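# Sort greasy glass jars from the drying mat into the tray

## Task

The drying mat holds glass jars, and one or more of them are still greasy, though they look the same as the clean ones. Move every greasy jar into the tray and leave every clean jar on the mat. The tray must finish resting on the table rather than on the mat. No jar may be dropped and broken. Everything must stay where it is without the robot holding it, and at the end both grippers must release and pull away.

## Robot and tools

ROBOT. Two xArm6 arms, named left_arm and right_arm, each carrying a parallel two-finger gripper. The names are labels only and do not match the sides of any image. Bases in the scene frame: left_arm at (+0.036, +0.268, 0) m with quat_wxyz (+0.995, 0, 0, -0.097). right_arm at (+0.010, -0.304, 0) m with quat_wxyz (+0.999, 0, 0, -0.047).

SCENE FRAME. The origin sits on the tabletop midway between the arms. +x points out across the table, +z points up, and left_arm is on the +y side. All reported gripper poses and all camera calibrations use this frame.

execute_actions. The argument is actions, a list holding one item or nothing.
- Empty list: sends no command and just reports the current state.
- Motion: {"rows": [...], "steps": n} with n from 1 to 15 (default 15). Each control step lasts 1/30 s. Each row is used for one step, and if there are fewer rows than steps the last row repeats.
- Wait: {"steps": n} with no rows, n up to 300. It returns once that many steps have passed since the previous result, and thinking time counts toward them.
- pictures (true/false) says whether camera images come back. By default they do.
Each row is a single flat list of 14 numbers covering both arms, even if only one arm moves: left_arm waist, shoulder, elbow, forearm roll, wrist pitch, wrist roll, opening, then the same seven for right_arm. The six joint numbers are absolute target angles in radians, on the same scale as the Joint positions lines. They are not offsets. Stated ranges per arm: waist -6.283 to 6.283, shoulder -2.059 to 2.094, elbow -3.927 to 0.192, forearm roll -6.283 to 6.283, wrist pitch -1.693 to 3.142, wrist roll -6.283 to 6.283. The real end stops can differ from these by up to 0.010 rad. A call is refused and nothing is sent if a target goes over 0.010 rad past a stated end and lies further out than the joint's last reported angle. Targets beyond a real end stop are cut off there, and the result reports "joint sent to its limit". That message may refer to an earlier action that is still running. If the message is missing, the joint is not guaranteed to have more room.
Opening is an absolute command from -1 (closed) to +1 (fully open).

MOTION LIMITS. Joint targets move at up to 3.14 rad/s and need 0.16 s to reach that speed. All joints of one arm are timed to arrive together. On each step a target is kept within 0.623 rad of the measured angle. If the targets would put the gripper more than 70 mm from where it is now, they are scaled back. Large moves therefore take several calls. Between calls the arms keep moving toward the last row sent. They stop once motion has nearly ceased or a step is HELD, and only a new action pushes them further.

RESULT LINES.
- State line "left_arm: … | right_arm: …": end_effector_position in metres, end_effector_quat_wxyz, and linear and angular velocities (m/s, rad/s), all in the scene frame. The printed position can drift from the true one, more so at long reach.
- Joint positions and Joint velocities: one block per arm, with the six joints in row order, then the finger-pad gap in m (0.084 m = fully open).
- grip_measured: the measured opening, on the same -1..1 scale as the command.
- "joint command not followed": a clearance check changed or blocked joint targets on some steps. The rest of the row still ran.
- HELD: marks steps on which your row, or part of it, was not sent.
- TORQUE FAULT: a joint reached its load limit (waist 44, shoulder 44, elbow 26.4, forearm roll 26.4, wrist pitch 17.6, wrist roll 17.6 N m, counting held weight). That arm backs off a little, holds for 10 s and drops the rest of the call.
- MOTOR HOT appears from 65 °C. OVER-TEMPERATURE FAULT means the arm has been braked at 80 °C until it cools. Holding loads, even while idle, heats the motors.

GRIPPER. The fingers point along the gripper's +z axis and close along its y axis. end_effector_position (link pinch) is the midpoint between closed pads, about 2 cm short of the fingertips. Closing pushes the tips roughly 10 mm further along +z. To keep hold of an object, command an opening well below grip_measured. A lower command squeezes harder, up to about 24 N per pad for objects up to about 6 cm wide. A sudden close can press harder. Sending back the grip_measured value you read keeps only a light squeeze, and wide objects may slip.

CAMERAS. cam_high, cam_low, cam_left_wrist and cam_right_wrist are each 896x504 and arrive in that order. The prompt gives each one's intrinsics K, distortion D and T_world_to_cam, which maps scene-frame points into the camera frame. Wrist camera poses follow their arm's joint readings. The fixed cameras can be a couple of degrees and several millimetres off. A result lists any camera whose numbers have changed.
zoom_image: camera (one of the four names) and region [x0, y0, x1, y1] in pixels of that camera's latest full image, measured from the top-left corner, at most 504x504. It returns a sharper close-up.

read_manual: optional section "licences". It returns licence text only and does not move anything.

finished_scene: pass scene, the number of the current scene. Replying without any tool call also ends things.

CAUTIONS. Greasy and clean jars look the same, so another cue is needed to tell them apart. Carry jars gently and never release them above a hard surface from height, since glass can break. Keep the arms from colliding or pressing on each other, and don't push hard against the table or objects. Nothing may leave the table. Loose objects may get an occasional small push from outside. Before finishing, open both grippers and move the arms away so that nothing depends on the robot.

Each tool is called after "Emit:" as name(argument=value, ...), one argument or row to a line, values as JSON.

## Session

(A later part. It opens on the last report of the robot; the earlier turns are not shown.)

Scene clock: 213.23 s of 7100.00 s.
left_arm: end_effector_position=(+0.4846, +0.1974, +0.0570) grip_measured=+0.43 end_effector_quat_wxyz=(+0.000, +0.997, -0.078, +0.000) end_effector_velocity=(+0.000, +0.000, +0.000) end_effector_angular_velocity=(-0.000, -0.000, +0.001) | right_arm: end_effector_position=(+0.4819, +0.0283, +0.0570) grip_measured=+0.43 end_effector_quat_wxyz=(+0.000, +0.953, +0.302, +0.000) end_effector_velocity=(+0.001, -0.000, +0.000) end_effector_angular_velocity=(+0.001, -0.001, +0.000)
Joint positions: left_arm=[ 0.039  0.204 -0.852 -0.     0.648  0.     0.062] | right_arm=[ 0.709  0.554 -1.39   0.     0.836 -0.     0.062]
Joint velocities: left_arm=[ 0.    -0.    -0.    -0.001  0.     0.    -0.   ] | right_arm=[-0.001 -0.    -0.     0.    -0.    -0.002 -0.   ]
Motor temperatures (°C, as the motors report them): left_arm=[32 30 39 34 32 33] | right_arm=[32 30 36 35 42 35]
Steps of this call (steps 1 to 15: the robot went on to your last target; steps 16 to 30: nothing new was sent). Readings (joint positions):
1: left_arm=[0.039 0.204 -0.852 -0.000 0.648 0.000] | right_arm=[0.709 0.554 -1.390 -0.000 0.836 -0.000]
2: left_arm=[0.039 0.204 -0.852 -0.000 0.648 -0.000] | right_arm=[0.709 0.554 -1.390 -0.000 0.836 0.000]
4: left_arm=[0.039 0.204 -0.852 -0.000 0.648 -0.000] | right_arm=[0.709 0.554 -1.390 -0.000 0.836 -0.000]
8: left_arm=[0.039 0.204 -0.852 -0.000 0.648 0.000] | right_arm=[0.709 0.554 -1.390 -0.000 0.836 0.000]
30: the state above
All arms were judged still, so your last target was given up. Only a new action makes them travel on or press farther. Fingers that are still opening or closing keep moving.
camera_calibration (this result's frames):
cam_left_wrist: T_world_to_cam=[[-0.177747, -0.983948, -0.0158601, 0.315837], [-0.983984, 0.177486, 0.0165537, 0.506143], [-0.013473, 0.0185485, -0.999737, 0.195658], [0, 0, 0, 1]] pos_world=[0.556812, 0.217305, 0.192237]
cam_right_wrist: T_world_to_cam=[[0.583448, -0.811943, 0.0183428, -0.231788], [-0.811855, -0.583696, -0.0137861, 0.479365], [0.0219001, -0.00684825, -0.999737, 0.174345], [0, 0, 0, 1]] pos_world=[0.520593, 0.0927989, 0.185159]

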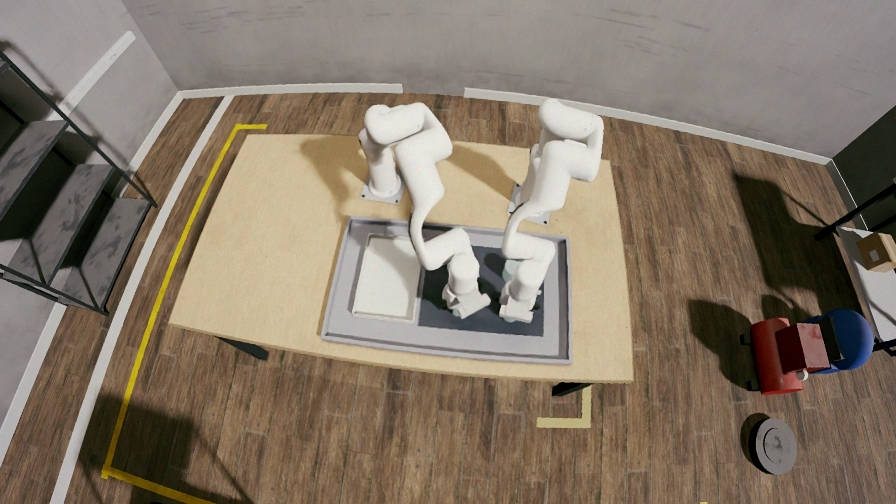

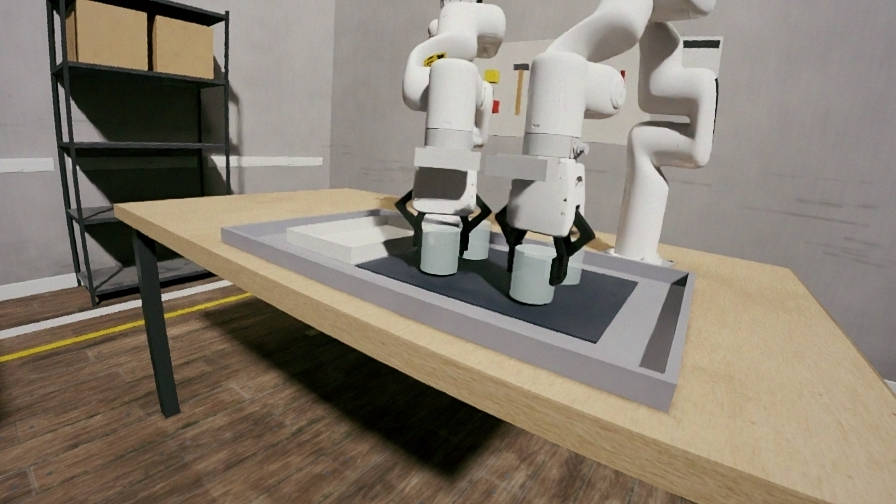

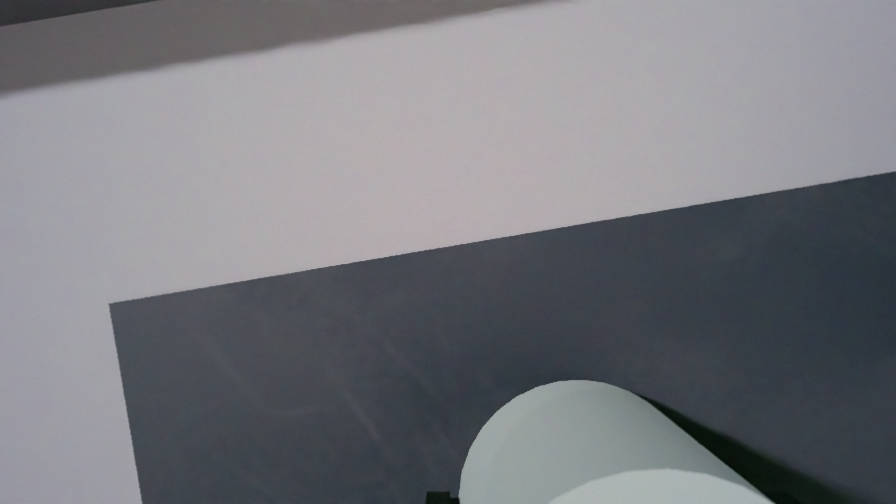

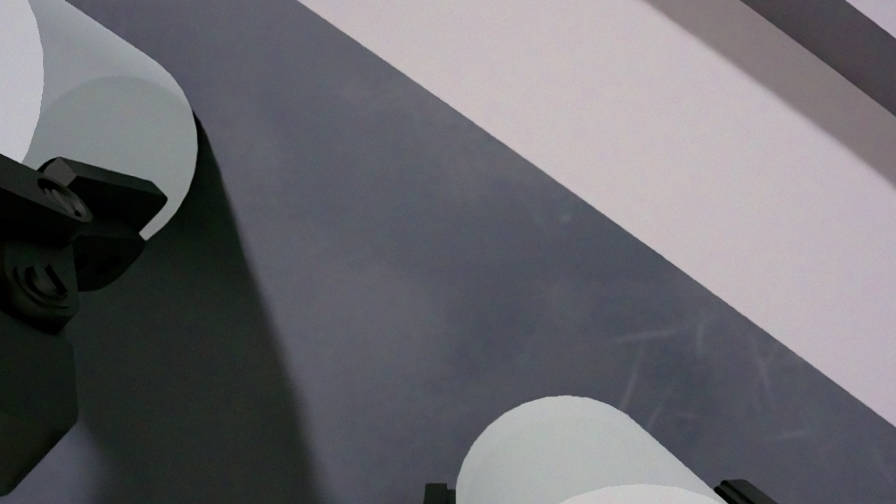

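Both hold at 0.40. Relax further.

Emit:
execute_actions(
  actions=[
    {"rows": [[0.0387,0.2040,-0.8521,0,0.6481,0,0.41, 0.7089,0.5545,-1.3902,0,0.8357,0,0.41],[0.0387,0.2040,-0.8521,0,0.6481,0,0.42, 0.7089,0.5545,-1.3902,0,0.8357,0,0.42],[0.0387,0.2040,-0.8521,0,0.6481,0,0.43, 0.7089,0.5545,-1.3902,0,0.8357,0,0.43]], "steps": 15},
  ],
  pictures=false,
)

Emit:
execute_actions(
  actions=[
    {"steps": 25},
  ],
)

Scene clock: 218.33 s of 7100.00 s.
left_arm: end_effector_position=(+0.4846, +0.1974, +0.0570) grip_measured=+0.43 end_effector_quat_wxyz=(+0.000, +0.997, -0.078, -0.000) end_effector_velocity=(-0.000, -0.001, -0.000) end_effector_angular_velocity=(-0.000, +0.000, -0.000) | right_arm: end_effector_position=(+0.4819, +0.0283, +0.0570) grip_measured=+0.43 end_effector_quat_wxyz=(+0.000, +0.953, +0.302, +0.000) end_effector_velocity=(+0.000, +0.001, +0.001) end_effector_angular_velocity=(+0.000, -0.001, +0.001)
Joint positions: left_arm=[ 0.039  0.204 -0.852 -0.     0.648  0.     0.062] | right_arm=[ 0.709  0.554 -1.39   0.     0.836 -0.     0.062]
Joint velocities: left_arm=[-0.001  0.     0.    -0.    -0.    -0.001  0.   ] | right_arm=[ 0.001 -0.    -0.001 -0.     0.     0.    -0.   ]
Motor temperatures (°C, as the motors report them): left_arm=[32 30 39 34 32 33] | right_arm=[32 30 36 35 42 35]
Steps of this call (steps 1 to 90: nothing new was sent; then 1.60 s passed at rest; steps 91 to 105: all 15 steps of this action). Readings (joint positions):
91: left_arm=[0.039 0.204 -0.852 0.000 0.648 0.000] | right_arm=[0.709 0.554 -1.390 -0.000 0.836 0.000]
92: left_arm=[0.039 0.204 -0.852 0.000 0.648 0.000] | right_arm=[0.709 0.554 -1.390 -0.000 0.836 -0.000]
94: left_arm=[0.039 0.204 -0.852 0.000 0.648 0.000] | right_arm=[0.709 0.555 -1.390 0.000 0.836 0.000]
98: left_arm=[0.039 0.204 -0.852 -0.000 0.648 0.000] | right_arm=[0.709 0.554 -1.390 0.000 0.836 -0.000]
105: the state above

Scene clock: 219.17 s of 7100.00 s.
left_arm: end_effector_position=(+0.4846, +0.1974, +0.0570) grip_measured=+0.43 end_effector_quat_wxyz=(+0.000, +0.997, -0.078, -0.000) end_effector_velocity=(+0.000, +0.000, +0.000) end_effector_angular_velocity=(-0.000, -0.000, -0.000) | right_arm: end_effector_position=(+0.4819, +0.0283, +0.0570) grip_measured=+0.43 end_effector_quat_wxyz=(+0.000, +0.953, +0.302, +0.000) end_effector_velocity=(+0.001, -0.000, +0.001) end_effector_angular_velocity=(+0.001, -0.002, +0.001)
Joint positions: left_arm=[ 0.039  0.204 -0.852 -0.     0.648  0.     0.062] | right_arm=[ 0.709  0.555 -1.39  -0.     0.836  0.     0.062]
Joint velocities: left_arm=[ 0.    -0.    -0.    -0.     0.     0.001  0.   ] | right_arm=[-0.001 -0.001 -0.001 -0.     0.    -0.001 -0.   ]
Motor temperatures (°C, as the motors report them): left_arm=[32 30 39 34 32 33] | right_arm=[32 30 36 35 42 35]
Steps of this call (steps 1 to 15: the robot went on to your last target; steps 16 to 25: nothing new was sent). Readings (joint positions):
1: left_arm=[0.039 0.204 -0.852 -0.000 0.648 -0.000] | right_arm=[0.709 0.555 -1.390 -0.000 0.836 0.000]
2: left_arm=[0.039 0.204 -0.852 0.000 0.648 -0.000] | right_arm=[0.709 0.555 -1.390 0.000 0.836 0.000]
4: left_arm=[0.039 0.204 -0.852 0.000 0.648 0.000] | right_arm=[0.709 0.555 -1.390 -0.000 0.836 -0.000]
8: left_arm=[0.039 0.204 -0.852 -0.000 0.648 0.000] | right_arm=[0.709 0.554 -1.390 -0.000 0.836 -0.000]
25: the state above
All arms were judged still, so your last target was given up. Only a new action makes them travel on or press farther. Fingers that are still opening or closing keep moving.
camera_calibration (this result's frames):
cam_left_wrist: T_world_to_cam=[[-0.177747, -0.983948, -0.0158601, 0.315837], [-0.983984, 0.177486, 0.0165551, 0.506143], [-0.0134745, 0.0185487, -0.999737, 0.195658], [0, 0, 0, 1]] pos_world=[0.556812, 0.217305, 0.192236]
cam_right_wrist: T_world_to_cam=[[0.583448, -0.811943, 0.0183429, -0.231788], [-0.811855, -0.583696, -0.0137852, 0.479365], [0.0218995, -0.00684878, -0.999737, 0.174344], [0, 0, 0, 1]] pos_world=[0.520593, 0.0927988, 0.185158]

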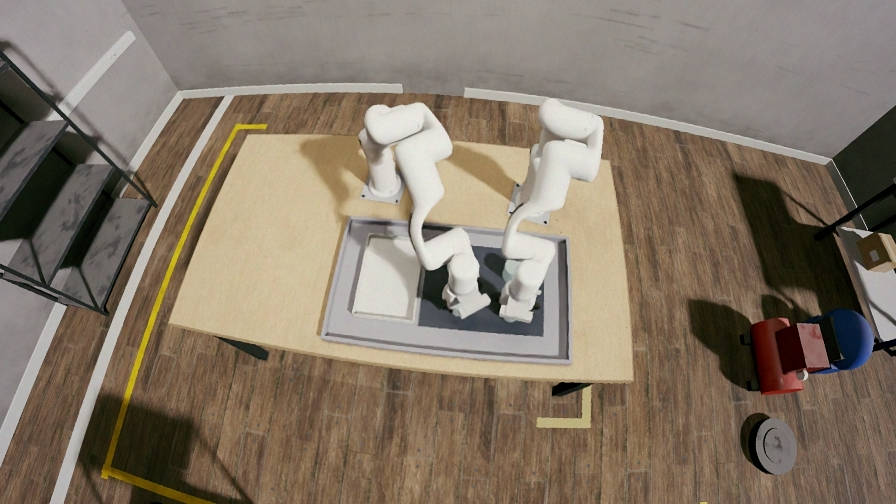

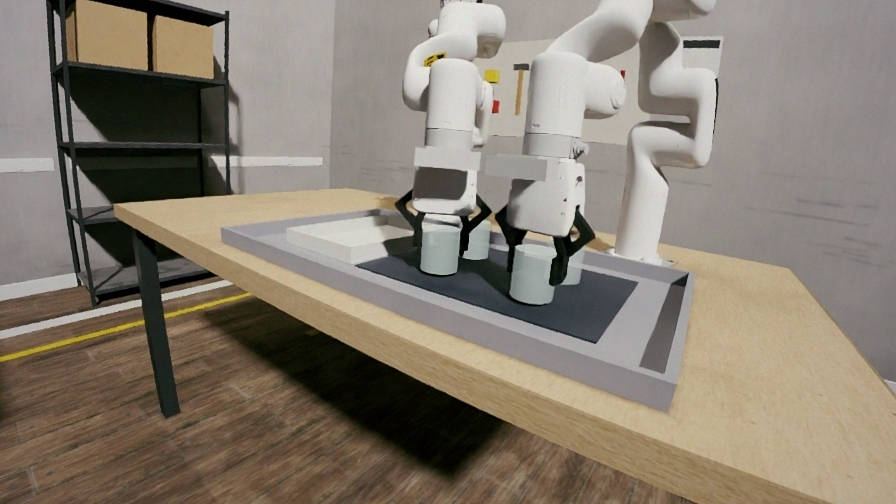

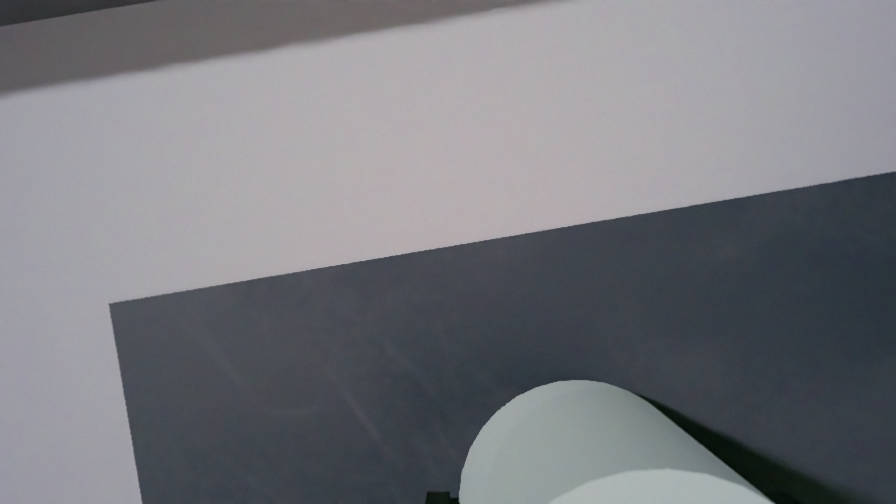

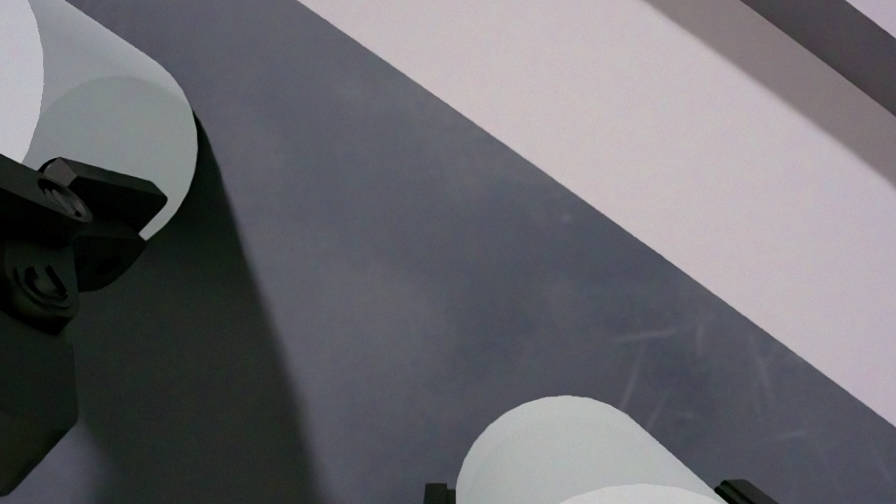

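Emit:
execute_actions(
  actions=[
    {"rows": [[0.0387,0.2040,-0.8521,0,0.6481,0,0.44, 0.7089,0.5545,-1.3902,0,0.8357,0,0.44],[0.0387,0.2040,-0.8521,0,0.6481,0,0.45, 0.7089,0.5545,-1.3902,0,0.8357,0,0.45]], "steps": 15},
  ],
  pictures=false,
)

Emit:
execute_actions(
  actions=[
    {"steps": 25},
  ],
)

Scene clock: 222.27 s of 7100.00 s.
left_arm: end_effector_position=(+0.4846, +0.1973, +0.0571) grip_measured=+0.44 end_effector_quat_wxyz=(+0.000, +0.997, -0.078, +0.000) end_effector_velocity=(-0.000, +0.000, -0.000) end_effector_angular_velocity=(-0.000, +0.000, +0.001) | right_arm: end_effector_position=(+0.4819, +0.0284, +0.0571) grip_measured=+0.44 end_effector_quat_wxyz=(-0.000, +0.953, +0.302, +0.000) end_effector_velocity=(-0.001, -0.000, -0.001) end_effector_angular_velocity=(-0.002, +0.001, +0.001)
Joint positions: left_arm=[ 0.039  0.204 -0.852  0.     0.648 -0.     0.063] | right_arm=[ 0.709  0.554 -1.39   0.     0.836 -0.     0.063]
Joint velocities: left_arm=[ 0.001 -0.     0.    -0.     0.     0.001  0.   ] | right_arm=[ 0.     0.001  0.001 -0.001 -0.001 -0.     0.   ]
Motor temperatures (°C, as the motors report them): left_arm=[32 30 39 34 32 33] | right_arm=[32 30 36 35 42 35]
Steps of this call (steps 1 to 78: nothing new was sent; steps 79 to 93: all 15 steps of this action). Readings (joint positions):
79: left_arm=[0.039 0.204 -0.852 0.000 0.648 0.000] | right_arm=[0.709 0.555 -1.390 0.000 0.836 -0.000]
80: left_arm=[0.039 0.204 -0.852 -0.000 0.648 0.000] | right_arm=[0.709 0.555 -1.390 0.000 0.836 0.000]
82: left_arm=[0.039 0.204 -0.852 0.000 0.648 -0.000] | right_arm=[0.709 0.554 -1.390 0.000 0.836 -0.000]
86: left_arm=[0.039 0.204 -0.852 -0.000 0.648 0.000] | right_arm=[0.709 0.554 -1.391 0.000 0.836 0.000]
93: the state above

Scene clock: 223.10 s of 7100.00 s.
left_arm: end_effector_position=(+0.4846, +0.1974, +0.0570) grip_measured=+0.44 end_effector_quat_wxyz=(+0.000, +0.997, -0.078, -0.000) end_effector_velocity=(-0.000, -0.000, -0.001) end_effector_angular_velocity=(+0.000, +0.002, +0.001) | right_arm: end_effector_position=(+0.4819, +0.0283, +0.0570) grip_measured=+0.44 end_effector_quat_wxyz=(+0.000, +0.953, +0.302, +0.000) end_effector_velocity=(+0.000, -0.000, +0.001) end_effector_angular_velocity=(+0.001, -0.001, -0.001)
Joint positions: left_arm=[ 0.039  0.204 -0.852 -0.     0.648 -0.     0.063] | right_arm=[ 0.709  0.554 -1.39   0.     0.836  0.     0.063]
Joint velocities: left_arm=[-0.001  0.002  0.    -0.    -0.    -0.002 -0.   ] | right_arm=[-0.    -0.001  0.     0.    -0.     0.     0.   ]
Motor temperatures (°C, as the motors report them): left_arm=[32 30 39 34 32 33] | right_arm=[32 30 36 35 42 35]
Steps of this call (steps 1 to 15: the robot went on to your last target; steps 16 to 25: nothing new was sent). Readings (joint positions):
1: left_arm=[0.039 0.204 -0.852 -0.000 0.648 -0.000] | right_arm=[0.709 0.554 -1.390 0.000 0.836 0.000]
2: left_arm=[0.039 0.204 -0.852 -0.000 0.648 0.000] | right_arm=[0.709 0.554 -1.390 0.000 0.836 0.000]
4: left_arm=[0.039 0.204 -0.852 -0.000 0.648 -0.000] | right_arm=[0.709 0.554 -1.390 -0.000 0.836 0.000]
8: left_arm=[0.039 0.204 -0.852 -0.000 0.648 -0.000] | right_arm=[0.709 0.554 -1.390 0.000 0.836 0.000]
25: the state above
All arms were judged still, so your last target was given up. Only a new action makes them travel on or press farther. Fingers that are still opening or closing keep moving.
camera_calibration (this result's frames):
cam_left_wrist: T_world_to_cam=[[-0.177747, -0.983948, -0.0158601, 0.315837], [-0.983984, 0.177486, 0.0165544, 0.506143], [-0.0134737, 0.0185486, -0.999737, 0.195658], [0, 0, 0, 1]] pos_world=[0.556812, 0.217305, 0.192237]
cam_right_wrist: T_world_to_cam=[[0.583448, -0.811943, 0.0183428, -0.231788], [-0.811855, -0.583696, -0.013786, 0.479365], [0.0219001, -0.00684824, -0.999737, 0.174344], [0, 0, 0, 1]] pos_world=[0.520593, 0.0927989, 0.185159]

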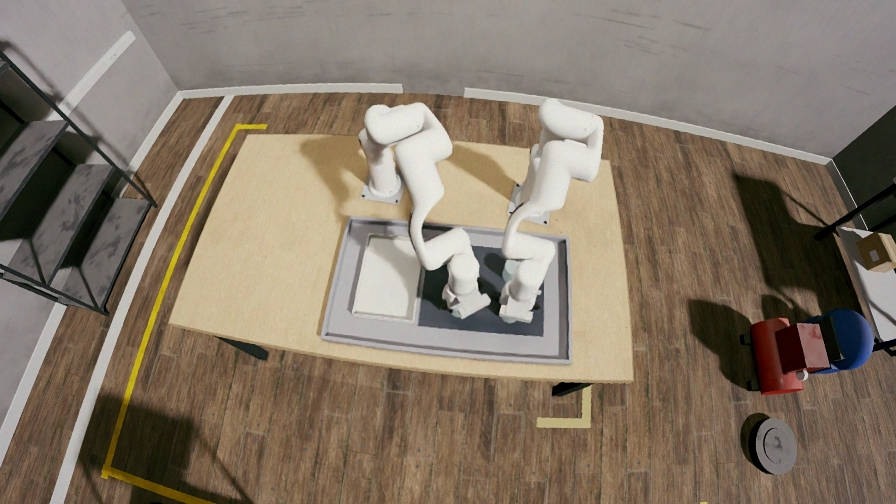

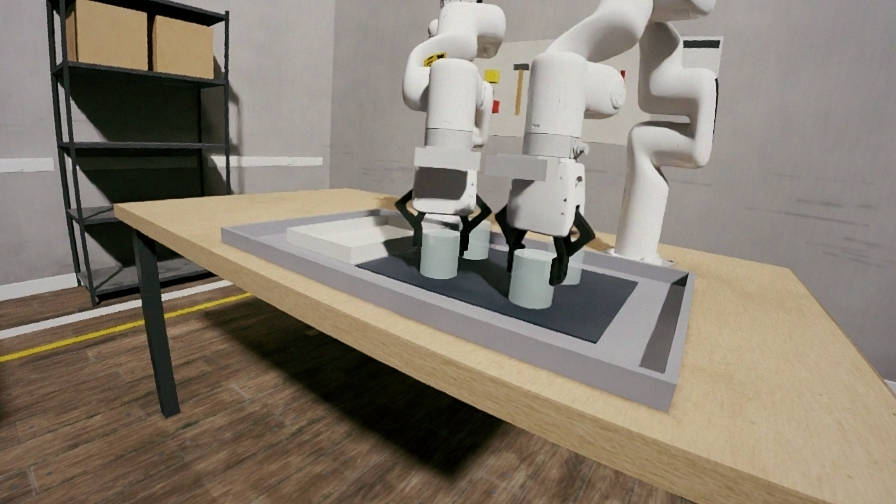

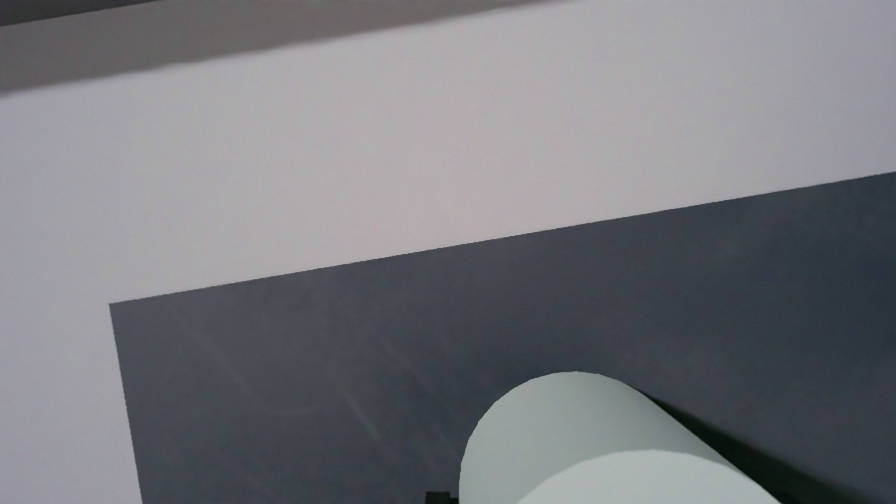

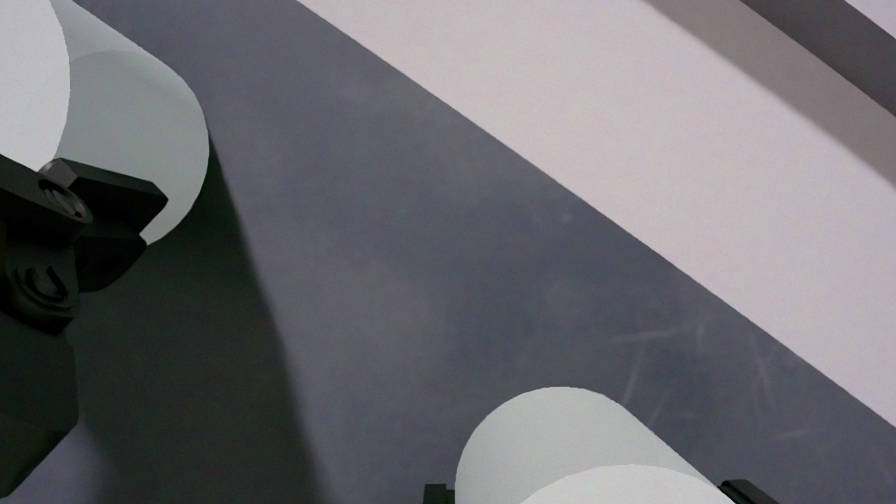

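Emit:
execute_actions(
  actions=[
    {"rows": [[0.0387,0.2040,-0.8521,0,0.6481,0,0.7, 0.7089,0.5545,-1.3902,0,0.8357,0,0.7],[0.0387,0.2040,-0.8521,0,0.6481,0,1, 0.7089,0.5545,-1.3902,0,0.8357,0,1],[0.0387,0.2040,-0.8521,0,0.6481,0,1, 0.7089,0.5545,-1.3902,0,0.8357,0,1],[0.0387,0.2040,-0.8521,0,0.6481,0,1, 0.7089,0.5545,-1.3902,0,0.8357,0,1],[0.0387,0.2040,-0.8521,0,0.6481,0,1, 0.7089,0.5545,-1.3902,0,0.8357,0,1],[0.0387,0.2040,-0.8521,0,0.6481,0,1, 0.7089,0.5545,-1.3902,0,0.8357,0,1],[0.0387,0.2040,-0.8521,0,0.6481,0,1, 0.7089,0.5545,-1.3902,0,0.8357,0,1],[0.0387,0.2040,-0.8521,0,0.6481,0,1, 0.7089,0.5545,-1.3902,0,0.8357,0,1],[0.0387,0.0918,-0.8889,0,0.7971,0,1, 0.7089,0.4716,-1.4264,0,0.9548,0,1]], "steps": 15},
  ],
  pictures=false,
)

Emit:
execute_actions(
  actions=[
    {"rows": [[0.0387,0.0241,-0.9354,0,0.9112,0,1, 0.7089,0.4228,-1.4734,0,1.0506,0,1]], "steps": 9},
  ],
  pictures=false,
)

Emit:
execute_actions(
  actions=[
    {"rows": [[-0.0336,-0.4753,-0.4537,0,0.9290,0,1, 0.8559,0.0160,-0.9257,0,0.9098,0,1]], "steps": 15},
  ],
  pictures=false,
)

Emit:
execute_actions(
  actions=[
    {"rows": [[-0.0336,-0.4753,-0.4537,0,0.9290,0,1, 0.8559,0.0160,-0.9257,0,0.9098,0,1]], "steps": 8},
  ],
  pictures=false,
)

Emit:
execute_actions(
  actions=[
    {"rows": [[-0.0336,-0.3866,-0.3928,0,0.7794,0,1, 0.8559,0.0840,-0.8791,0,0.7951,0,1],[-0.0336,-0.3866,-0.3928,0,0.7794,0,1, 0.8559,0.0840,-0.8791,0,0.7951,0,1],[-0.0336,-0.3866,-0.3928,0,0.7794,0,1, 0.8559,0.0840,-0.8791,0,0.7951,0,1],[-0.0336,-0.3866,-0.3928,0,0.7794,0,1, 0.8559,0.0840,-0.8791,0,0.7951,0,1],[-0.0336,-0.3866,-0.3928,0,0.7794,0,1, 0.8559,0.0840,-0.8791,0,0.7951,0,1],[-0.0336,-0.3866,-0.3928,0,0.7794,0,1, 0.8559,0.0840,-0.8791,0,0.7951,0,1],[-0.0336,-0.3866,-0.3928,0,0.7794,0,1, 0.8559,0.0840,-0.8791,0,0.7951,0,1],[-0.0336,-0.3866,-0.3928,0,0.7794,0,1, 0.8559,0.0840,-0.8791,0,0.7951,0,1],[-0.0336,-0.1974,-0.3383,0,0.5357,0,1, 0.8559,0.2134,-0.8392,0,0.6258,0,1]], "steps": 15},
  ],
  pictures=false,
)

Emit:
execute_actions(
  actions=[
    {"rows": [[-0.0336,-0.1974,-0.3383,0,0.5357,0,1, 0.8559,0.2134,-0.8392,0,0.6258,0,1]], "steps": 15},
  ],
  pictures=false,
)

Emit:
execute_actions(
  actions=[
    {"rows": [[-0.0336,-0.1974,-0.3383,0,0.5357,0,0.9, 0.8559,0.2134,-0.8392,0,0.6258,0,0.9],[-0.0336,-0.1974,-0.3383,0,0.5357,0,0.8, 0.8559,0.2134,-0.8392,0,0.6258,0,0.8],[-0.0336,-0.1974,-0.3383,0,0.5357,0,0.72, 0.8559,0.2134,-0.8392,0,0.6258,0,0.72],[-0.0336,-0.1974,-0.3383,0,0.5357,0,0.66, 0.8559,0.2134,-0.8392,0,0.6258,0,0.66],[-0.0336,-0.1974,-0.3383,0,0.5357,0,0.62, 0.8559,0.2134,-0.8392,0,0.6258,0,0.62],[-0.0336,-0.1974,-0.3383,0,0.5357,0,0.59, 0.8559,0.2134,-0.8392,0,0.6258,0,0.59],[-0.0336,-0.1974,-0.3383,0,0.5357,0,0.56, 0.8559,0.2134,-0.8392,0,0.6258,0,0.56],[-0.0336,-0.1974,-0.3383,0,0.5357,0,0.53, 0.8559,0.2134,-0.8392,0,0.6258,0,0.53],[-0.0336,-0.1974,-0.3383,0,0.5357,0,0.50, 0.8559,0.2134,-0.8392,0,0.6258,0,0.50],[-0.0336,-0.1974,-0.3383,0,0.5357,0,0.47, 0.8559,0.2134,-0.8392,0,0.6258,0,0.47],[-0.0336,-0.1974,-0.3383,0,0.5357,0,0.44, 0.8559,0.2134,-0.8392,0,0.6258,0,0.44],[-0.0336,-0.1974,-0.3383,0,0.5357,0,0.42, 0.8559,0.2134,-0.8392,0,0.6258,0,0.42],[-0.0336,-0.1974,-0.3383,0,0.5357,0,0.40, 0.8559,0.2134,-0.8392,0,0.6258,0,0.40],[-0.0336,-0.1974,-0.3383,0,0.5357,0,0.38, 0.8559,0.2134,-0.8392,0,0.6258,0,0.38],[-0.0336,-0.1974,-0.3383,0,0.5357,0,0.35, 0.8559,0.2134,-0.8392,0,0.6258,0,0.35]], "steps": 15},
  ],
  pictures=false,
)

Emit:
execute_actions(
  actions=[
    {"rows": [[-0.0336,-0.1974,-0.3383,0,0.5357,0,0.35, 0.8559,0.2134,-0.8392,0,0.6258,0,0.35],[-0.0336,-0.1974,-0.3383,0,0.5357,0,0.35, 0.8559,0.2134,-0.8392,0,0.6258,0,0.35],[-0.0336,-0.1974,-0.3383,0,0.5357,0,0.35, 0.8559,0.2134,-0.8392,0,0.6258,0,0.35],[-0.0336,-0.2027,-0.3392,0,0.5419,0,0.35, 0.8559,0.2099,-0.8399,0,0.6300,0,0.35],[-0.0336,-0.2081,-0.3401,0,0.5482,0,0.35, 0.8559,0.2064,-0.8405,0,0.6341,0,0.35],[-0.0336,-0.2134,-0.3410,0,0.5545,0,0.35, 0.8559,0.2028,-0.8412,0,0.6383,0,0.35],[-0.0336,-0.2188,-0.3419,0,0.5607,0,0.35, 0.8559,0.1993,-0.8418,0,0.6425,0,0.35],[-0.0336,-0.2224,-0.3425,0,0.5649,0,0.35, 0.8559,0.1970,-0.8422,0,0.6453,0,0.35]], "steps": 15},
  ],
  pictures=false,
)

Emit:
execute_actions(
  actions=[
    {"rows": [[-0.0336,-0.2224,-0.3425,0,0.5649,0,0.35, 0.8559,0.1970,-0.8422,0,0.6453,0,0.35],[-0.0336,-0.2224,-0.3425,0,0.5649,0,0.35, 0.8559,0.1970,-0.8422,0,0.6453,0,0.35],[-0.0336,-0.2224,-0.3425,0,0.5649,0,0.37, 0.8559,0.1970,-0.8422,0,0.6453,0,0.37],[-0.0336,-0.2224,-0.3425,0,0.5649,0,0.39, 0.8559,0.1970,-0.8422,0,0.6453,0,0.39],[-0.0336,-0.2224,-0.3425,0,0.5649,0,0.40, 0.8559,0.1970,-0.8422,0,0.6453,0,0.40]], "steps": 15},
  ],
  pictures=false,
)

Emit:
execute_actions(
  actions=[
    {"steps": 25},
  ],
)

Scene clock: 250.80 s of 7100.00 s.
left_arm: end_effector_position=(+0.4882, +0.1968, +0.1046) grip_measured=+1.00 end_effector_quat_wxyz=(+0.000, +0.997, -0.078, +0.005) end_effector_velocity=(+0.052, -0.008, +0.214) end_effector_angular_velocity=(-0.032, -0.199, +0.001) | right_arm: end_effector_position=(+0.4849, +0.0304, +0.1065) grip_measured=+1.00 end_effector_quat_wxyz=(-0.002, +0.953, +0.302, +0.006) end_effector_velocity=(+0.042, +0.031, +0.216) end_effector_angular_velocity=(+0.120, -0.170, +0.002)
Joint positions: left_arm=[ 0.039  0.107 -0.887 -0.     0.769  0.     0.084] | right_arm=[ 0.709  0.48  -1.426 -0.     0.934  0.     0.084]
Joint velocities: left_arm=[ 0.    -0.376 -0.188 -0.     0.362 -0.     0.   ] | right_arm=[ 0.002 -0.281 -0.18  -0.     0.253  0.     0.   ]
Motor temperatures (°C, as the motors report them): left_arm=[32 30 39 34 32 33] | right_arm=[32 30 36 35 42 35]
Steps of this call (steps 1 to 90: nothing new was sent; then 24.20 s passed at rest; steps 91 to 105: all 15 steps of this action). Readings (joint positions):
91: left_arm=[0.039 0.204 -0.852 -0.000 0.648 0.000] | right_arm=[0.709 0.555 -1.390 -0.000 0.836 -0.000]
92: left_arm=[0.039 0.204 -0.852 0.000 0.648 0.000] | right_arm=[0.709 0.555 -1.390 -0.000 0.836 0.000]
94: left_arm=[0.039 0.204 -0.852 0.000 0.648 -0.000] | right_arm=[0.709 0.555 -1.390 0.000 0.836 -0.000]
98: left_arm=[0.039 0.204 -0.852 -0.000 0.648 -0.000] | right_arm=[0.709 0.554 -1.390 -0.000 0.836 -0.000]
105: the state above

Scene clock: 251.10 s of 7100.00 s.
left_arm: end_effector_position=(+0.4864, +0.1971, +0.1498) grip_measured=+1.00 end_effector_quat_wxyz=(+0.000, +0.997, -0.078, +0.003) end_effector_velocity=(-0.024, +0.004, +0.008) end_effector_angular_velocity=(+0.012, +0.078, -0.000) | right_arm: end_effector_position=(+0.4833, +0.0294, +0.1505) grip_measured=+1.00 end_effector_quat_wxyz=(-0.001, +0.953, +0.302, +0.003) end_effector_velocity=(-0.016, -0.011, +0.006) end_effector_angular_velocity=(-0.040, +0.056, -0.001)
Joint positions: left_arm=[ 0.039  0.026 -0.935 -0.     0.903  0.     0.084] | right_arm=[ 0.709  0.423 -1.474 -0.     1.044  0.     0.084]
Joint velocities: left_arm=[ 0.001 -0.035 -0.003  0.     0.116  0.001 -0.   ] | right_arm=[-0.    -0.018 -0.006 -0.     0.093  0.001 -0.   ]
Motor temperatures (°C, as the motors report them): left_arm=[32 30 39 34 32 33] | right_arm=[32 30 36 35 42 35]
Steps of this call (steps 1 to 9: all 9 steps of this action). Readings (joint positions):
1: left_arm=[0.039 0.098 -0.891 -0.000 0.779 0.000] | right_arm=[0.709 0.473 -1.430 -0.000 0.941 0.000]
2: left_arm=[0.039 0.091 -0.893 -0.000 0.792 0.000] | right_arm=[0.709 0.469 -1.432 -0.000 0.952 0.000]
4: left_arm=[0.039 0.069 -0.903 0.000 0.841 -0.000] | right_arm=[0.709 0.455 -1.442 0.000 0.994 -0.000]
8: left_arm=[0.039 0.028 -0.934 -0.000 0.898 0.000] | right_arm=[0.709 0.425 -1.472 -0.000 1.040 0.000]
9: the state above

Scene clock: 251.60 s of 7100.00 s.
left_arm: end_effector_position=(+0.3472, +0.1966, +0.1512) grip_measured=+1.00 end_effector_quat_wxyz=(-0.000, +0.994, -0.112, -0.001) end_effector_velocity=(-0.093, +0.005, -0.023) end_effector_angular_velocity=(+0.001, +0.002, -0.050) | right_arm: end_effector_position=(+0.3446, +0.0098, +0.1509) grip_measured=+1.00 end_effector_quat_wxyz=(+0.000, +0.930, +0.368, -0.001) end_effector_velocity=(-0.119, -0.038, -0.016) end_effector_angular_velocity=(-0.002, +0.002, +0.120)
Joint positions: left_arm=[-0.03  -0.453 -0.474  0.     0.929 -0.     0.084] | right_arm=[ 0.849  0.038 -0.955  0.     0.919 -0.     0.084]
Joint velocities: left_arm=[-0.049 -0.332  0.324  0.001  0.01   0.     0.   ] | right_arm=[ 0.117 -0.336  0.454  0.001 -0.115 -0.003  0.   ]
Motor temperatures (°C, as the motors report them): left_arm=[32 30 39 34 32 33] | right_arm=[32 30 36 35 42 35]
Steps of this call (steps 1 to 15: all 15 steps of this action). Readings (joint positions):
1: left_arm=[0.039 0.025 -0.935 -0.000 0.906 0.000] | right_arm=[0.709 0.423 -1.473 -0.000 1.046 0.000]
2: left_arm=[0.038 0.021 -0.929 -0.000 0.908 -0.000] | right_arm=[0.710 0.420 -1.467 -0.000 1.045 0.000]
4: left_arm=[0.031 -0.031 -0.876 0.000 0.911 -0.000] | right_arm=[0.723 0.381 -1.410 -0.000 1.030 0.000]
8: left_arm=[0.003 -0.219 -0.701 -0.000 0.918 0.000] | right_arm=[0.779 0.232 -1.216 0.000 0.982 -0.000]
15: the state above

Scene clock: 251.87 s of 7100.00 s.
left_arm: end_effector_position=(+0.3420, +0.1969, +0.1501) grip_measured=+1.00 end_effector_quat_wxyz=(+0.000, +0.994, -0.114, -0.000) end_effector_velocity=(-0.003, +0.000, -0.001) end_effector_angular_velocity=(+0.000, +0.001, -0.001) | right_arm: end_effector_position=(+0.3379, +0.0075, +0.1500) grip_measured=+1.00 end_effector_quat_wxyz=(+0.000, +0.929, +0.371, +0.000) end_effector_velocity=(-0.003, -0.001, -0.000) end_effector_angular_velocity=(-0.001, -0.001, +0.005)
Joint positions: left_arm=[-0.033 -0.473 -0.455 -0.     0.929 -0.     0.084] | right_arm=[ 0.855  0.018 -0.927 -0.     0.91   0.     0.084]
Joint velocities: left_arm=[-0.001 -0.011  0.011  0.     0.001 -0.    -0.   ] | right_arm=[ 0.004 -0.009  0.012 -0.002 -0.002  0.    -0.   ]
Motor temperatures (°C, as the motors report them): left_arm=[32 30 39 34 32 33] | right_arm=[32 30 36 35 42 35]
Steps of this call (steps 1 to 8: all 8 steps of this action). Readings (joint positions):
1: left_arm=[-0.032 -0.462 -0.466 0.000 0.929 -0.000] | right_arm=[0.852 0.029 -0.943 0.000 0.915 -0.000]
2: left_arm=[-0.032 -0.466 -0.462 0.000 0.929 -0.000] | right_arm=[0.853 0.024 -0.937 0.000 0.913 -0.000]
4: left_arm=[-0.033 -0.471 -0.458 0.000 0.929 -0.000] | right_arm=[0.854 0.020 -0.931 -0.000 0.911 0.000]
8: the state above

Scene clock: 252.37 s of 7100.00 s.
left_arm: end_effector_position=(+0.3415, +0.1969, +0.0630) grip_measured=+1.00 end_effector_quat_wxyz=(-0.000, +0.993, -0.114, -0.002) end_effector_velocity=(-0.094, +0.021, -0.283) end_effector_angular_velocity=(+0.053, +0.228, -0.002) | right_arm: end_effector_position=(+0.3359, +0.0061, +0.0584) grip_measured=+1.00 end_effector_quat_wxyz=(+0.002, +0.929, +0.371, -0.004) end_effector_velocity=(-0.067, -0.064, -0.251) end_effector_angular_velocity=(-0.163, +0.174, -0.003)
Joint positions: left_arm=[-0.034 -0.241 -0.35   0.     0.596  0.     0.084] | right_arm=[ 0.856  0.193 -0.843  0.     0.659  0.     0.084]
Joint velocities: left_arm=[-0.002  0.78   0.308  0.001 -0.854  0.    -0.   ] | right_arm=[-0.001  0.454  0.232  0.002 -0.447  0.    -0.   ]
Motor temperatures (°C, as the motors report them): left_arm=[32 30 39 34 32 33] | right_arm=[32 30 36 35 42 35]
Steps of this call (steps 1 to 15: all 15 steps of this action). Readings (joint positions):
1: left_arm=[-0.033 -0.474 -0.455 -0.000 0.929 -0.000] | right_arm=[0.855 0.017 -0.927 -0.000 0.910 0.000]
2: left_arm=[-0.033 -0.472 -0.453 -0.000 0.923 -0.000] | right_arm=[0.855 0.019 -0.925 -0.000 0.904 0.000]
4: left_arm=[-0.033 -0.446 -0.437 -0.000 0.874 0.000] | right_arm=[0.856 0.041 -0.912 -0.000 0.862 0.000]
8: left_arm=[-0.034 -0.392 -0.395 0.000 0.797 -0.000] | right_arm=[0.856 0.081 -0.879 0.000 0.808 -0.000]
15: the state above

Scene clock: 252.87 s of 7100.00 s.
left_arm: end_effector_position=(+0.3417, +0.1968, +0.0503) grip_measured=+1.00 end_effector_quat_wxyz=(+0.000, +0.993, -0.114, +0.000) end_effector_velocity=(-0.001, +0.000, -0.001) end_effector_angular_velocity=(+0.001, +0.003, +0.000) | right_arm: end_effector_position=(+0.3375, +0.0076, +0.0503) grip_measured=+1.00 end_effector_quat_wxyz=(-0.000, +0.928, +0.371, +0.000) end_effector_velocity=(-0.001, -0.000, -0.001) end_effector_angular_velocity=(-0.002, +0.001, +0.002)
Joint positions: left_arm=[-0.034 -0.198 -0.339 -0.     0.536  0.     0.084] | right_arm=[ 0.856  0.213 -0.839 -0.     0.626 -0.     0.084]
Joint velocities: left_arm=[ 0.     0.003  0.002 -0.    -0.001  0.     0.   ] | right_arm=[ 0.001  0.003 -0.    -0.001 -0.    -0.     0.   ]
Motor temperatures (°C, as the motors report them): left_arm=[32 30 39 34 32 33] | right_arm=[32 30 36 35 42 35]
Steps of this call (steps 1 to 15: all 15 steps of this action). Readings (joint positions):
1: left_arm=[-0.034 -0.220 -0.342 0.000 0.573 -0.000] | right_arm=[0.856 0.204 -0.838 0.000 0.647 -0.000]
2: left_arm=[-0.034 -0.208 -0.338 0.000 0.558 -0.000] | right_arm=[0.856 0.209 -0.836 0.000 0.640 -0.000]
4: left_arm=[-0.034 -0.201 -0.338 0.000 0.544 -0.000] | right_arm=[0.856 0.212 -0.839 0.000 0.631 -0.000]
8: left_arm=[-0.034 -0.199 -0.340 -0.000 0.537 0.000] | right_arm=[0.856 0.212 -0.841 -0.000 0.626 0.000]
15: the state above

Scene clock: 253.37 s of 7100.00 s.
left_arm: end_effector_position=(+0.3416, +0.1969, +0.0501) grip_measured=+0.43 end_effector_quat_wxyz=(+0.000, +0.993, -0.114, +0.000) end_effector_velocity=(+0.000, -0.000, +0.000) end_effector_angular_velocity=(-0.000, -0.000, -0.002) | right_arm: end_effector_position=(+0.3375, +0.0074, +0.0501) grip_measured=+0.43 end_effector_quat_wxyz=(-0.000, +0.929, +0.371, +0.000) end_effector_velocity=(-0.001, -0.000, -0.001) end_effector_angular_velocity=(-0.001, +0.001, +0.001)
Joint positions: left_arm=[-0.034 -0.197 -0.338 -0.     0.536  0.     0.062] | right_arm=[ 0.856  0.213 -0.839 -0.     0.626 -0.     0.062]
Joint velocities: left_arm=[-0.001  0.    -0.001 -0.    -0.     0.002  0.   ] | right_arm=[ 0.001  0.003  0.001  0.    -0.002  0.     0.   ]
Motor temperatures (°C, as the motors report them): left_arm=[32 30 39 34 32 33] | right_arm=[32 30 36 35 42 35]
Steps of this call (steps 1 to 15: all 15 steps of this action). Readings (joint positions):
1: left_arm=[-0.034 -0.198 -0.338 -0.000 0.536 0.000] | right_arm=[0.856 0.213 -0.839 -0.000 0.626 -0.000]
2: left_arm=[-0.034 -0.198 -0.338 -0.000 0.536 0.000] | right_arm=[0.856 0.213 -0.839 -0.000 0.626 -0.000]
4: left_arm=[-0.034 -0.198 -0.338 -0.000 0.536 -0.000] | right_arm=[0.856 0.213 -0.839 -0.000 0.626 -0.000]
8: left_arm=[-0.034 -0.198 -0.338 -0.000 0.536 0.000] | right_arm=[0.856 0.213 -0.839 -0.000 0.626 -0.000]
15: the state above

Scene clock: 253.87 s of 7100.00 s.
left_arm: end_effector_position=(+0.3417, +0.1969, +0.0568) grip_measured=+0.43 end_effector_quat_wxyz=(+0.000, +0.993, -0.114, +0.000) end_effector_velocity=(-0.003, +0.000, +0.001) end_effector_angular_velocity=(+0.002, +0.010, -0.002) | right_arm: end_effector_position=(+0.3374, +0.0075, +0.0568) grip_measured=+0.43 end_effector_quat_wxyz=(-0.000, +0.928, +0.371, +0.000) end_effector_velocity=(-0.003, -0.003, -0.000) end_effector_angular_velocity=(-0.008, +0.008, +0.001)
Joint positions: left_arm=[-0.034 -0.222 -0.342  0.     0.564 -0.     0.062] | right_arm=[ 0.856  0.198 -0.842  0.     0.644  0.     0.062]
Joint velocities: left_arm=[-0.002 -0.009  0.002  0.     0.017 -0.001 -0.   ] | right_arm=[-0.    -0.005  0.005 -0.     0.012 -0.001  0.   ]
Motor temperatures (°C, as the motors report them): left_arm=[32 30 39 34 32 33] | right_arm=[32 30 36 35 42 35]
Steps of this call (steps 1 to 15: all 15 steps of this action). Readings (joint positions):
1: left_arm=[-0.034 -0.197 -0.338 -0.000 0.536 0.000] | right_arm=[0.856 0.213 -0.839 -0.000 0.626 -0.000]
2: left_arm=[-0.034 -0.197 -0.338 -0.000 0.536 0.000] | right_arm=[0.856 0.213 -0.839 -0.000 0.626 -0.000]
4: left_arm=[-0.034 -0.198 -0.338 -0.000 0.536 0.000] | right_arm=[0.856 0.213 -0.839 -0.000 0.626 -0.000]
8: left_arm=[-0.034 -0.206 -0.339 0.000 0.547 -0.000] | right_arm=[0.856 0.208 -0.839 0.000 0.633 0.000]
15: the state above

Scene clock: 254.37 s of 7100.00 s.
left_arm: end_effector_position=(+0.3416, +0.1969, +0.0570) grip_measured=+0.43 end_effector_quat_wxyz=(+0.000, +0.993, -0.114, -0.000) end_effector_velocity=(+0.000, -0.000, +0.000) end_effector_angular_velocity=(-0.000, -0.001, -0.000) | right_arm: end_effector_position=(+0.3374, +0.0075, +0.0570) grip_measured=+0.43 end_effector_quat_wxyz=(+0.000, +0.928, +0.371, -0.000) end_effector_velocity=(+0.000, +0.000, +0.000) end_effector_angular_velocity=(+0.000, -0.001, +0.000)
Joint positions: left_arm=[-0.034 -0.222 -0.342 -0.     0.565  0.     0.062] | right_arm=[ 0.856  0.197 -0.842  0.     0.645  0.     0.062]
Joint velocities: left_arm=[ 0.    -0.001 -0.     0.     0.     0.    -0.   ] | right_arm=[ 0.     0.    -0.001 -0.    -0.     0.    -0.   ]
Motor temperatures (°C, as the motors report them): left_arm=[32 30 39 34 32 33] | right_arm=[32 30 36 35 42 35]
Steps of this call (steps 1 to 15: all 15 steps of this action). Readings (joint positions):
1: left_arm=[-0.034 -0.222 -0.342 0.000 0.564 -0.000] | right_arm=[0.856 0.197 -0.842 0.000 0.645 0.000]
2: left_arm=[-0.034 -0.222 -0.342 0.000 0.564 -0.000] | right_arm=[0.856 0.197 -0.842 0.000 0.645 0.000]
4: left_arm=[-0.034 -0.222 -0.342 0.000 0.565 -0.000] | right_arm=[0.856 0.197 -0.842 0.000 0.645 0.000]
8: left_arm=[-0.034 -0.222 -0.342 0.000 0.565 -0.000] | right_arm=[0.856 0.197 -0.842 0.000 0.645 0.000]
15: the state above

Scene clock: 255.20 s of 7100.00 s.
left_arm: end_effector_position=(+0.3416, +0.1969, +0.0570) grip_measured=+0.43 end_effector_quat_wxyz=(+0.000, +0.993, -0.114, -0.000) end_effector_velocity=(-0.000, -0.000, -0.000) end_effector_angular_velocity=(-0.000, +0.000, -0.001) | right_arm: end_effector_position=(+0.3374, +0.0075, +0.0570) grip_measured=+0.43 end_effector_quat_wxyz=(+0.000, +0.928, +0.371, -0.000) end_effector_velocity=(-0.001, -0.000, -0.001) end_effector_angular_velocity=(-0.000, +0.002, -0.002)
Joint positions: left_arm=[-0.034 -0.222 -0.343 -0.     0.565 -0.     0.062] | right_arm=[ 0.856  0.197 -0.842 -0.     0.645 -0.     0.062]
Joint velocities: left_arm=[-0.001  0.    -0.    -0.     0.     0.    -0.   ] | right_arm=[ 0.    -0.     0.002  0.002  0.     0.001 -0.   ]
Motor temperatures (°C, as the motors report them): left_arm=[32 30 39 34 32 33] | right_arm=[32 30 36 35 42 35]
Steps of this call (steps 1 to 15: the robot went on to your last target; steps 16 to 25: nothing new was sent). Readings (joint positions):
1: left_arm=[-0.034 -0.222 -0.342 -0.000 0.565 -0.000] | right_arm=[0.856 0.197 -0.842 0.000 0.645 0.000]
2: left_arm=[-0.034 -0.222 -0.342 0.000 0.565 0.000] | right_arm=[0.856 0.197 -0.842 0.000 0.645 -0.000]
4: left_arm=[-0.034 -0.222 -0.342 0.000 0.565 -0.000] | right_arm=[0.856 0.197 -0.842 0.000 0.645 0.000]
8: left_arm=[-0.034 -0.222 -0.342 -0.000 0.565 -0.000] | right_arm=[0.856 0.197 -0.842 0.000 0.645 -0.000]
25: the state above
All arms were judged still, so your last target was given up. Only a new action makes them travel on or press farther. Fingers that are still opening or closing keep moving.
camera_calibration (this result's frames):
cam_left_wrist: T_world_to_cam=[[-0.24836, -0.968538, -0.0158601, 0.31104], [-0.968592, 0.248103, 0.0165549, 0.346394], [-0.0120991, 0.0194735, -0.999737, 0.193085], [0, 0, 0, 1]] pos_world=[0.415101, 0.211553, 0.192233]
cam_right_wrist: T_world_to_cam=[[0.696083, -0.717727, 0.0183419, -0.203103], [-0.717606, -0.696315, -0.013685, 0.318873], [0.0225939, -0.00363633, -0.999738, 0.177092], [0, 0, 0, 1]] pos_world=[0.3662, 0.0769076, 0.185135]

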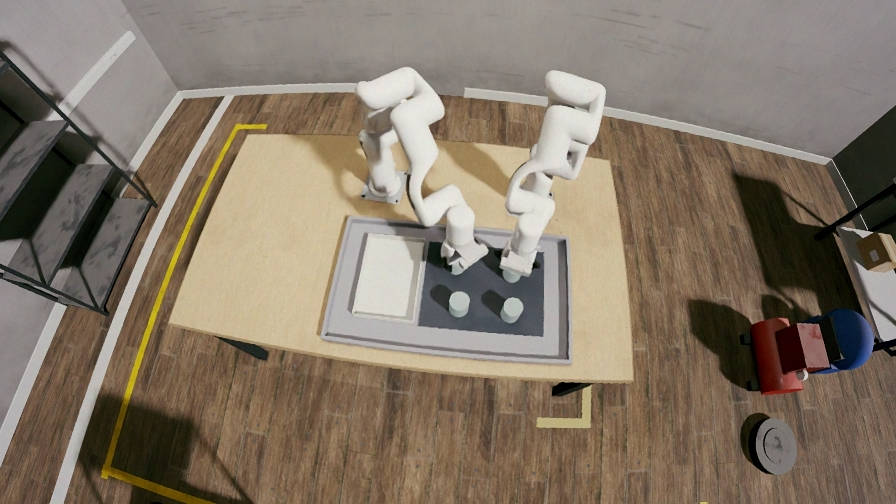

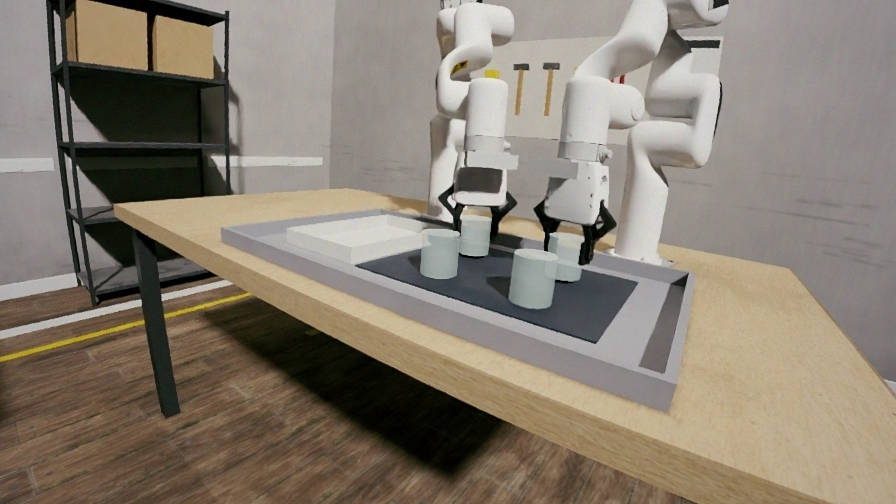

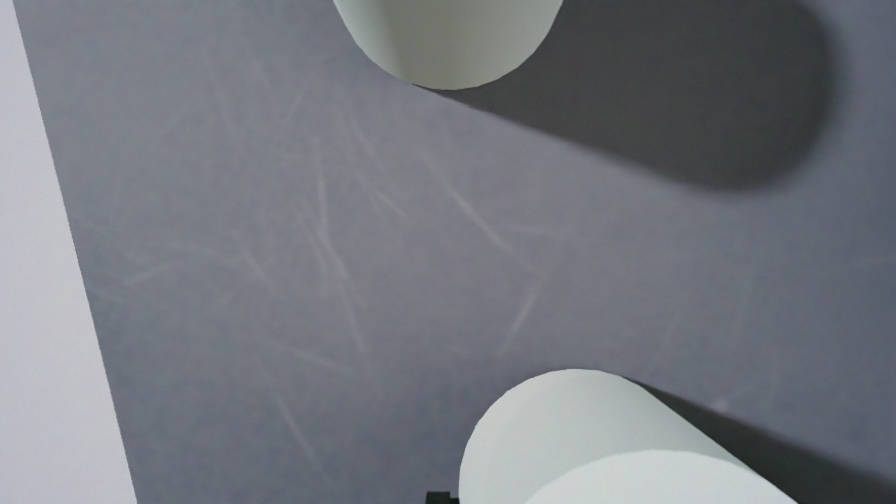

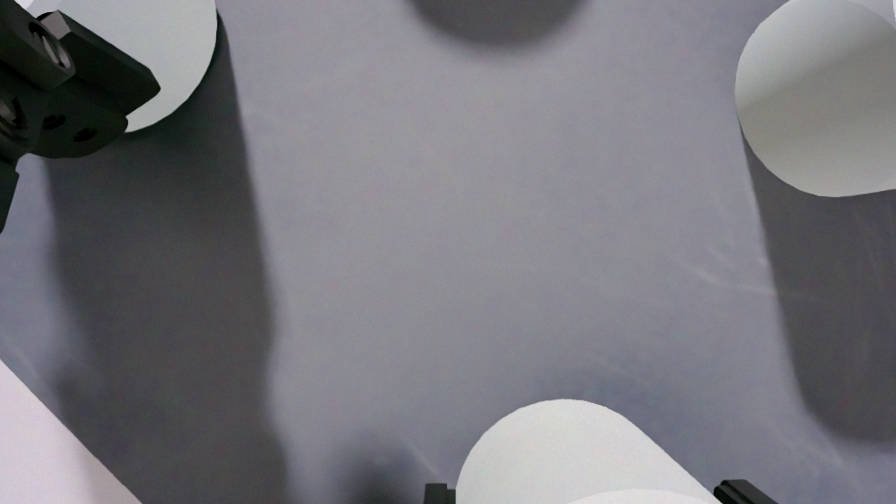

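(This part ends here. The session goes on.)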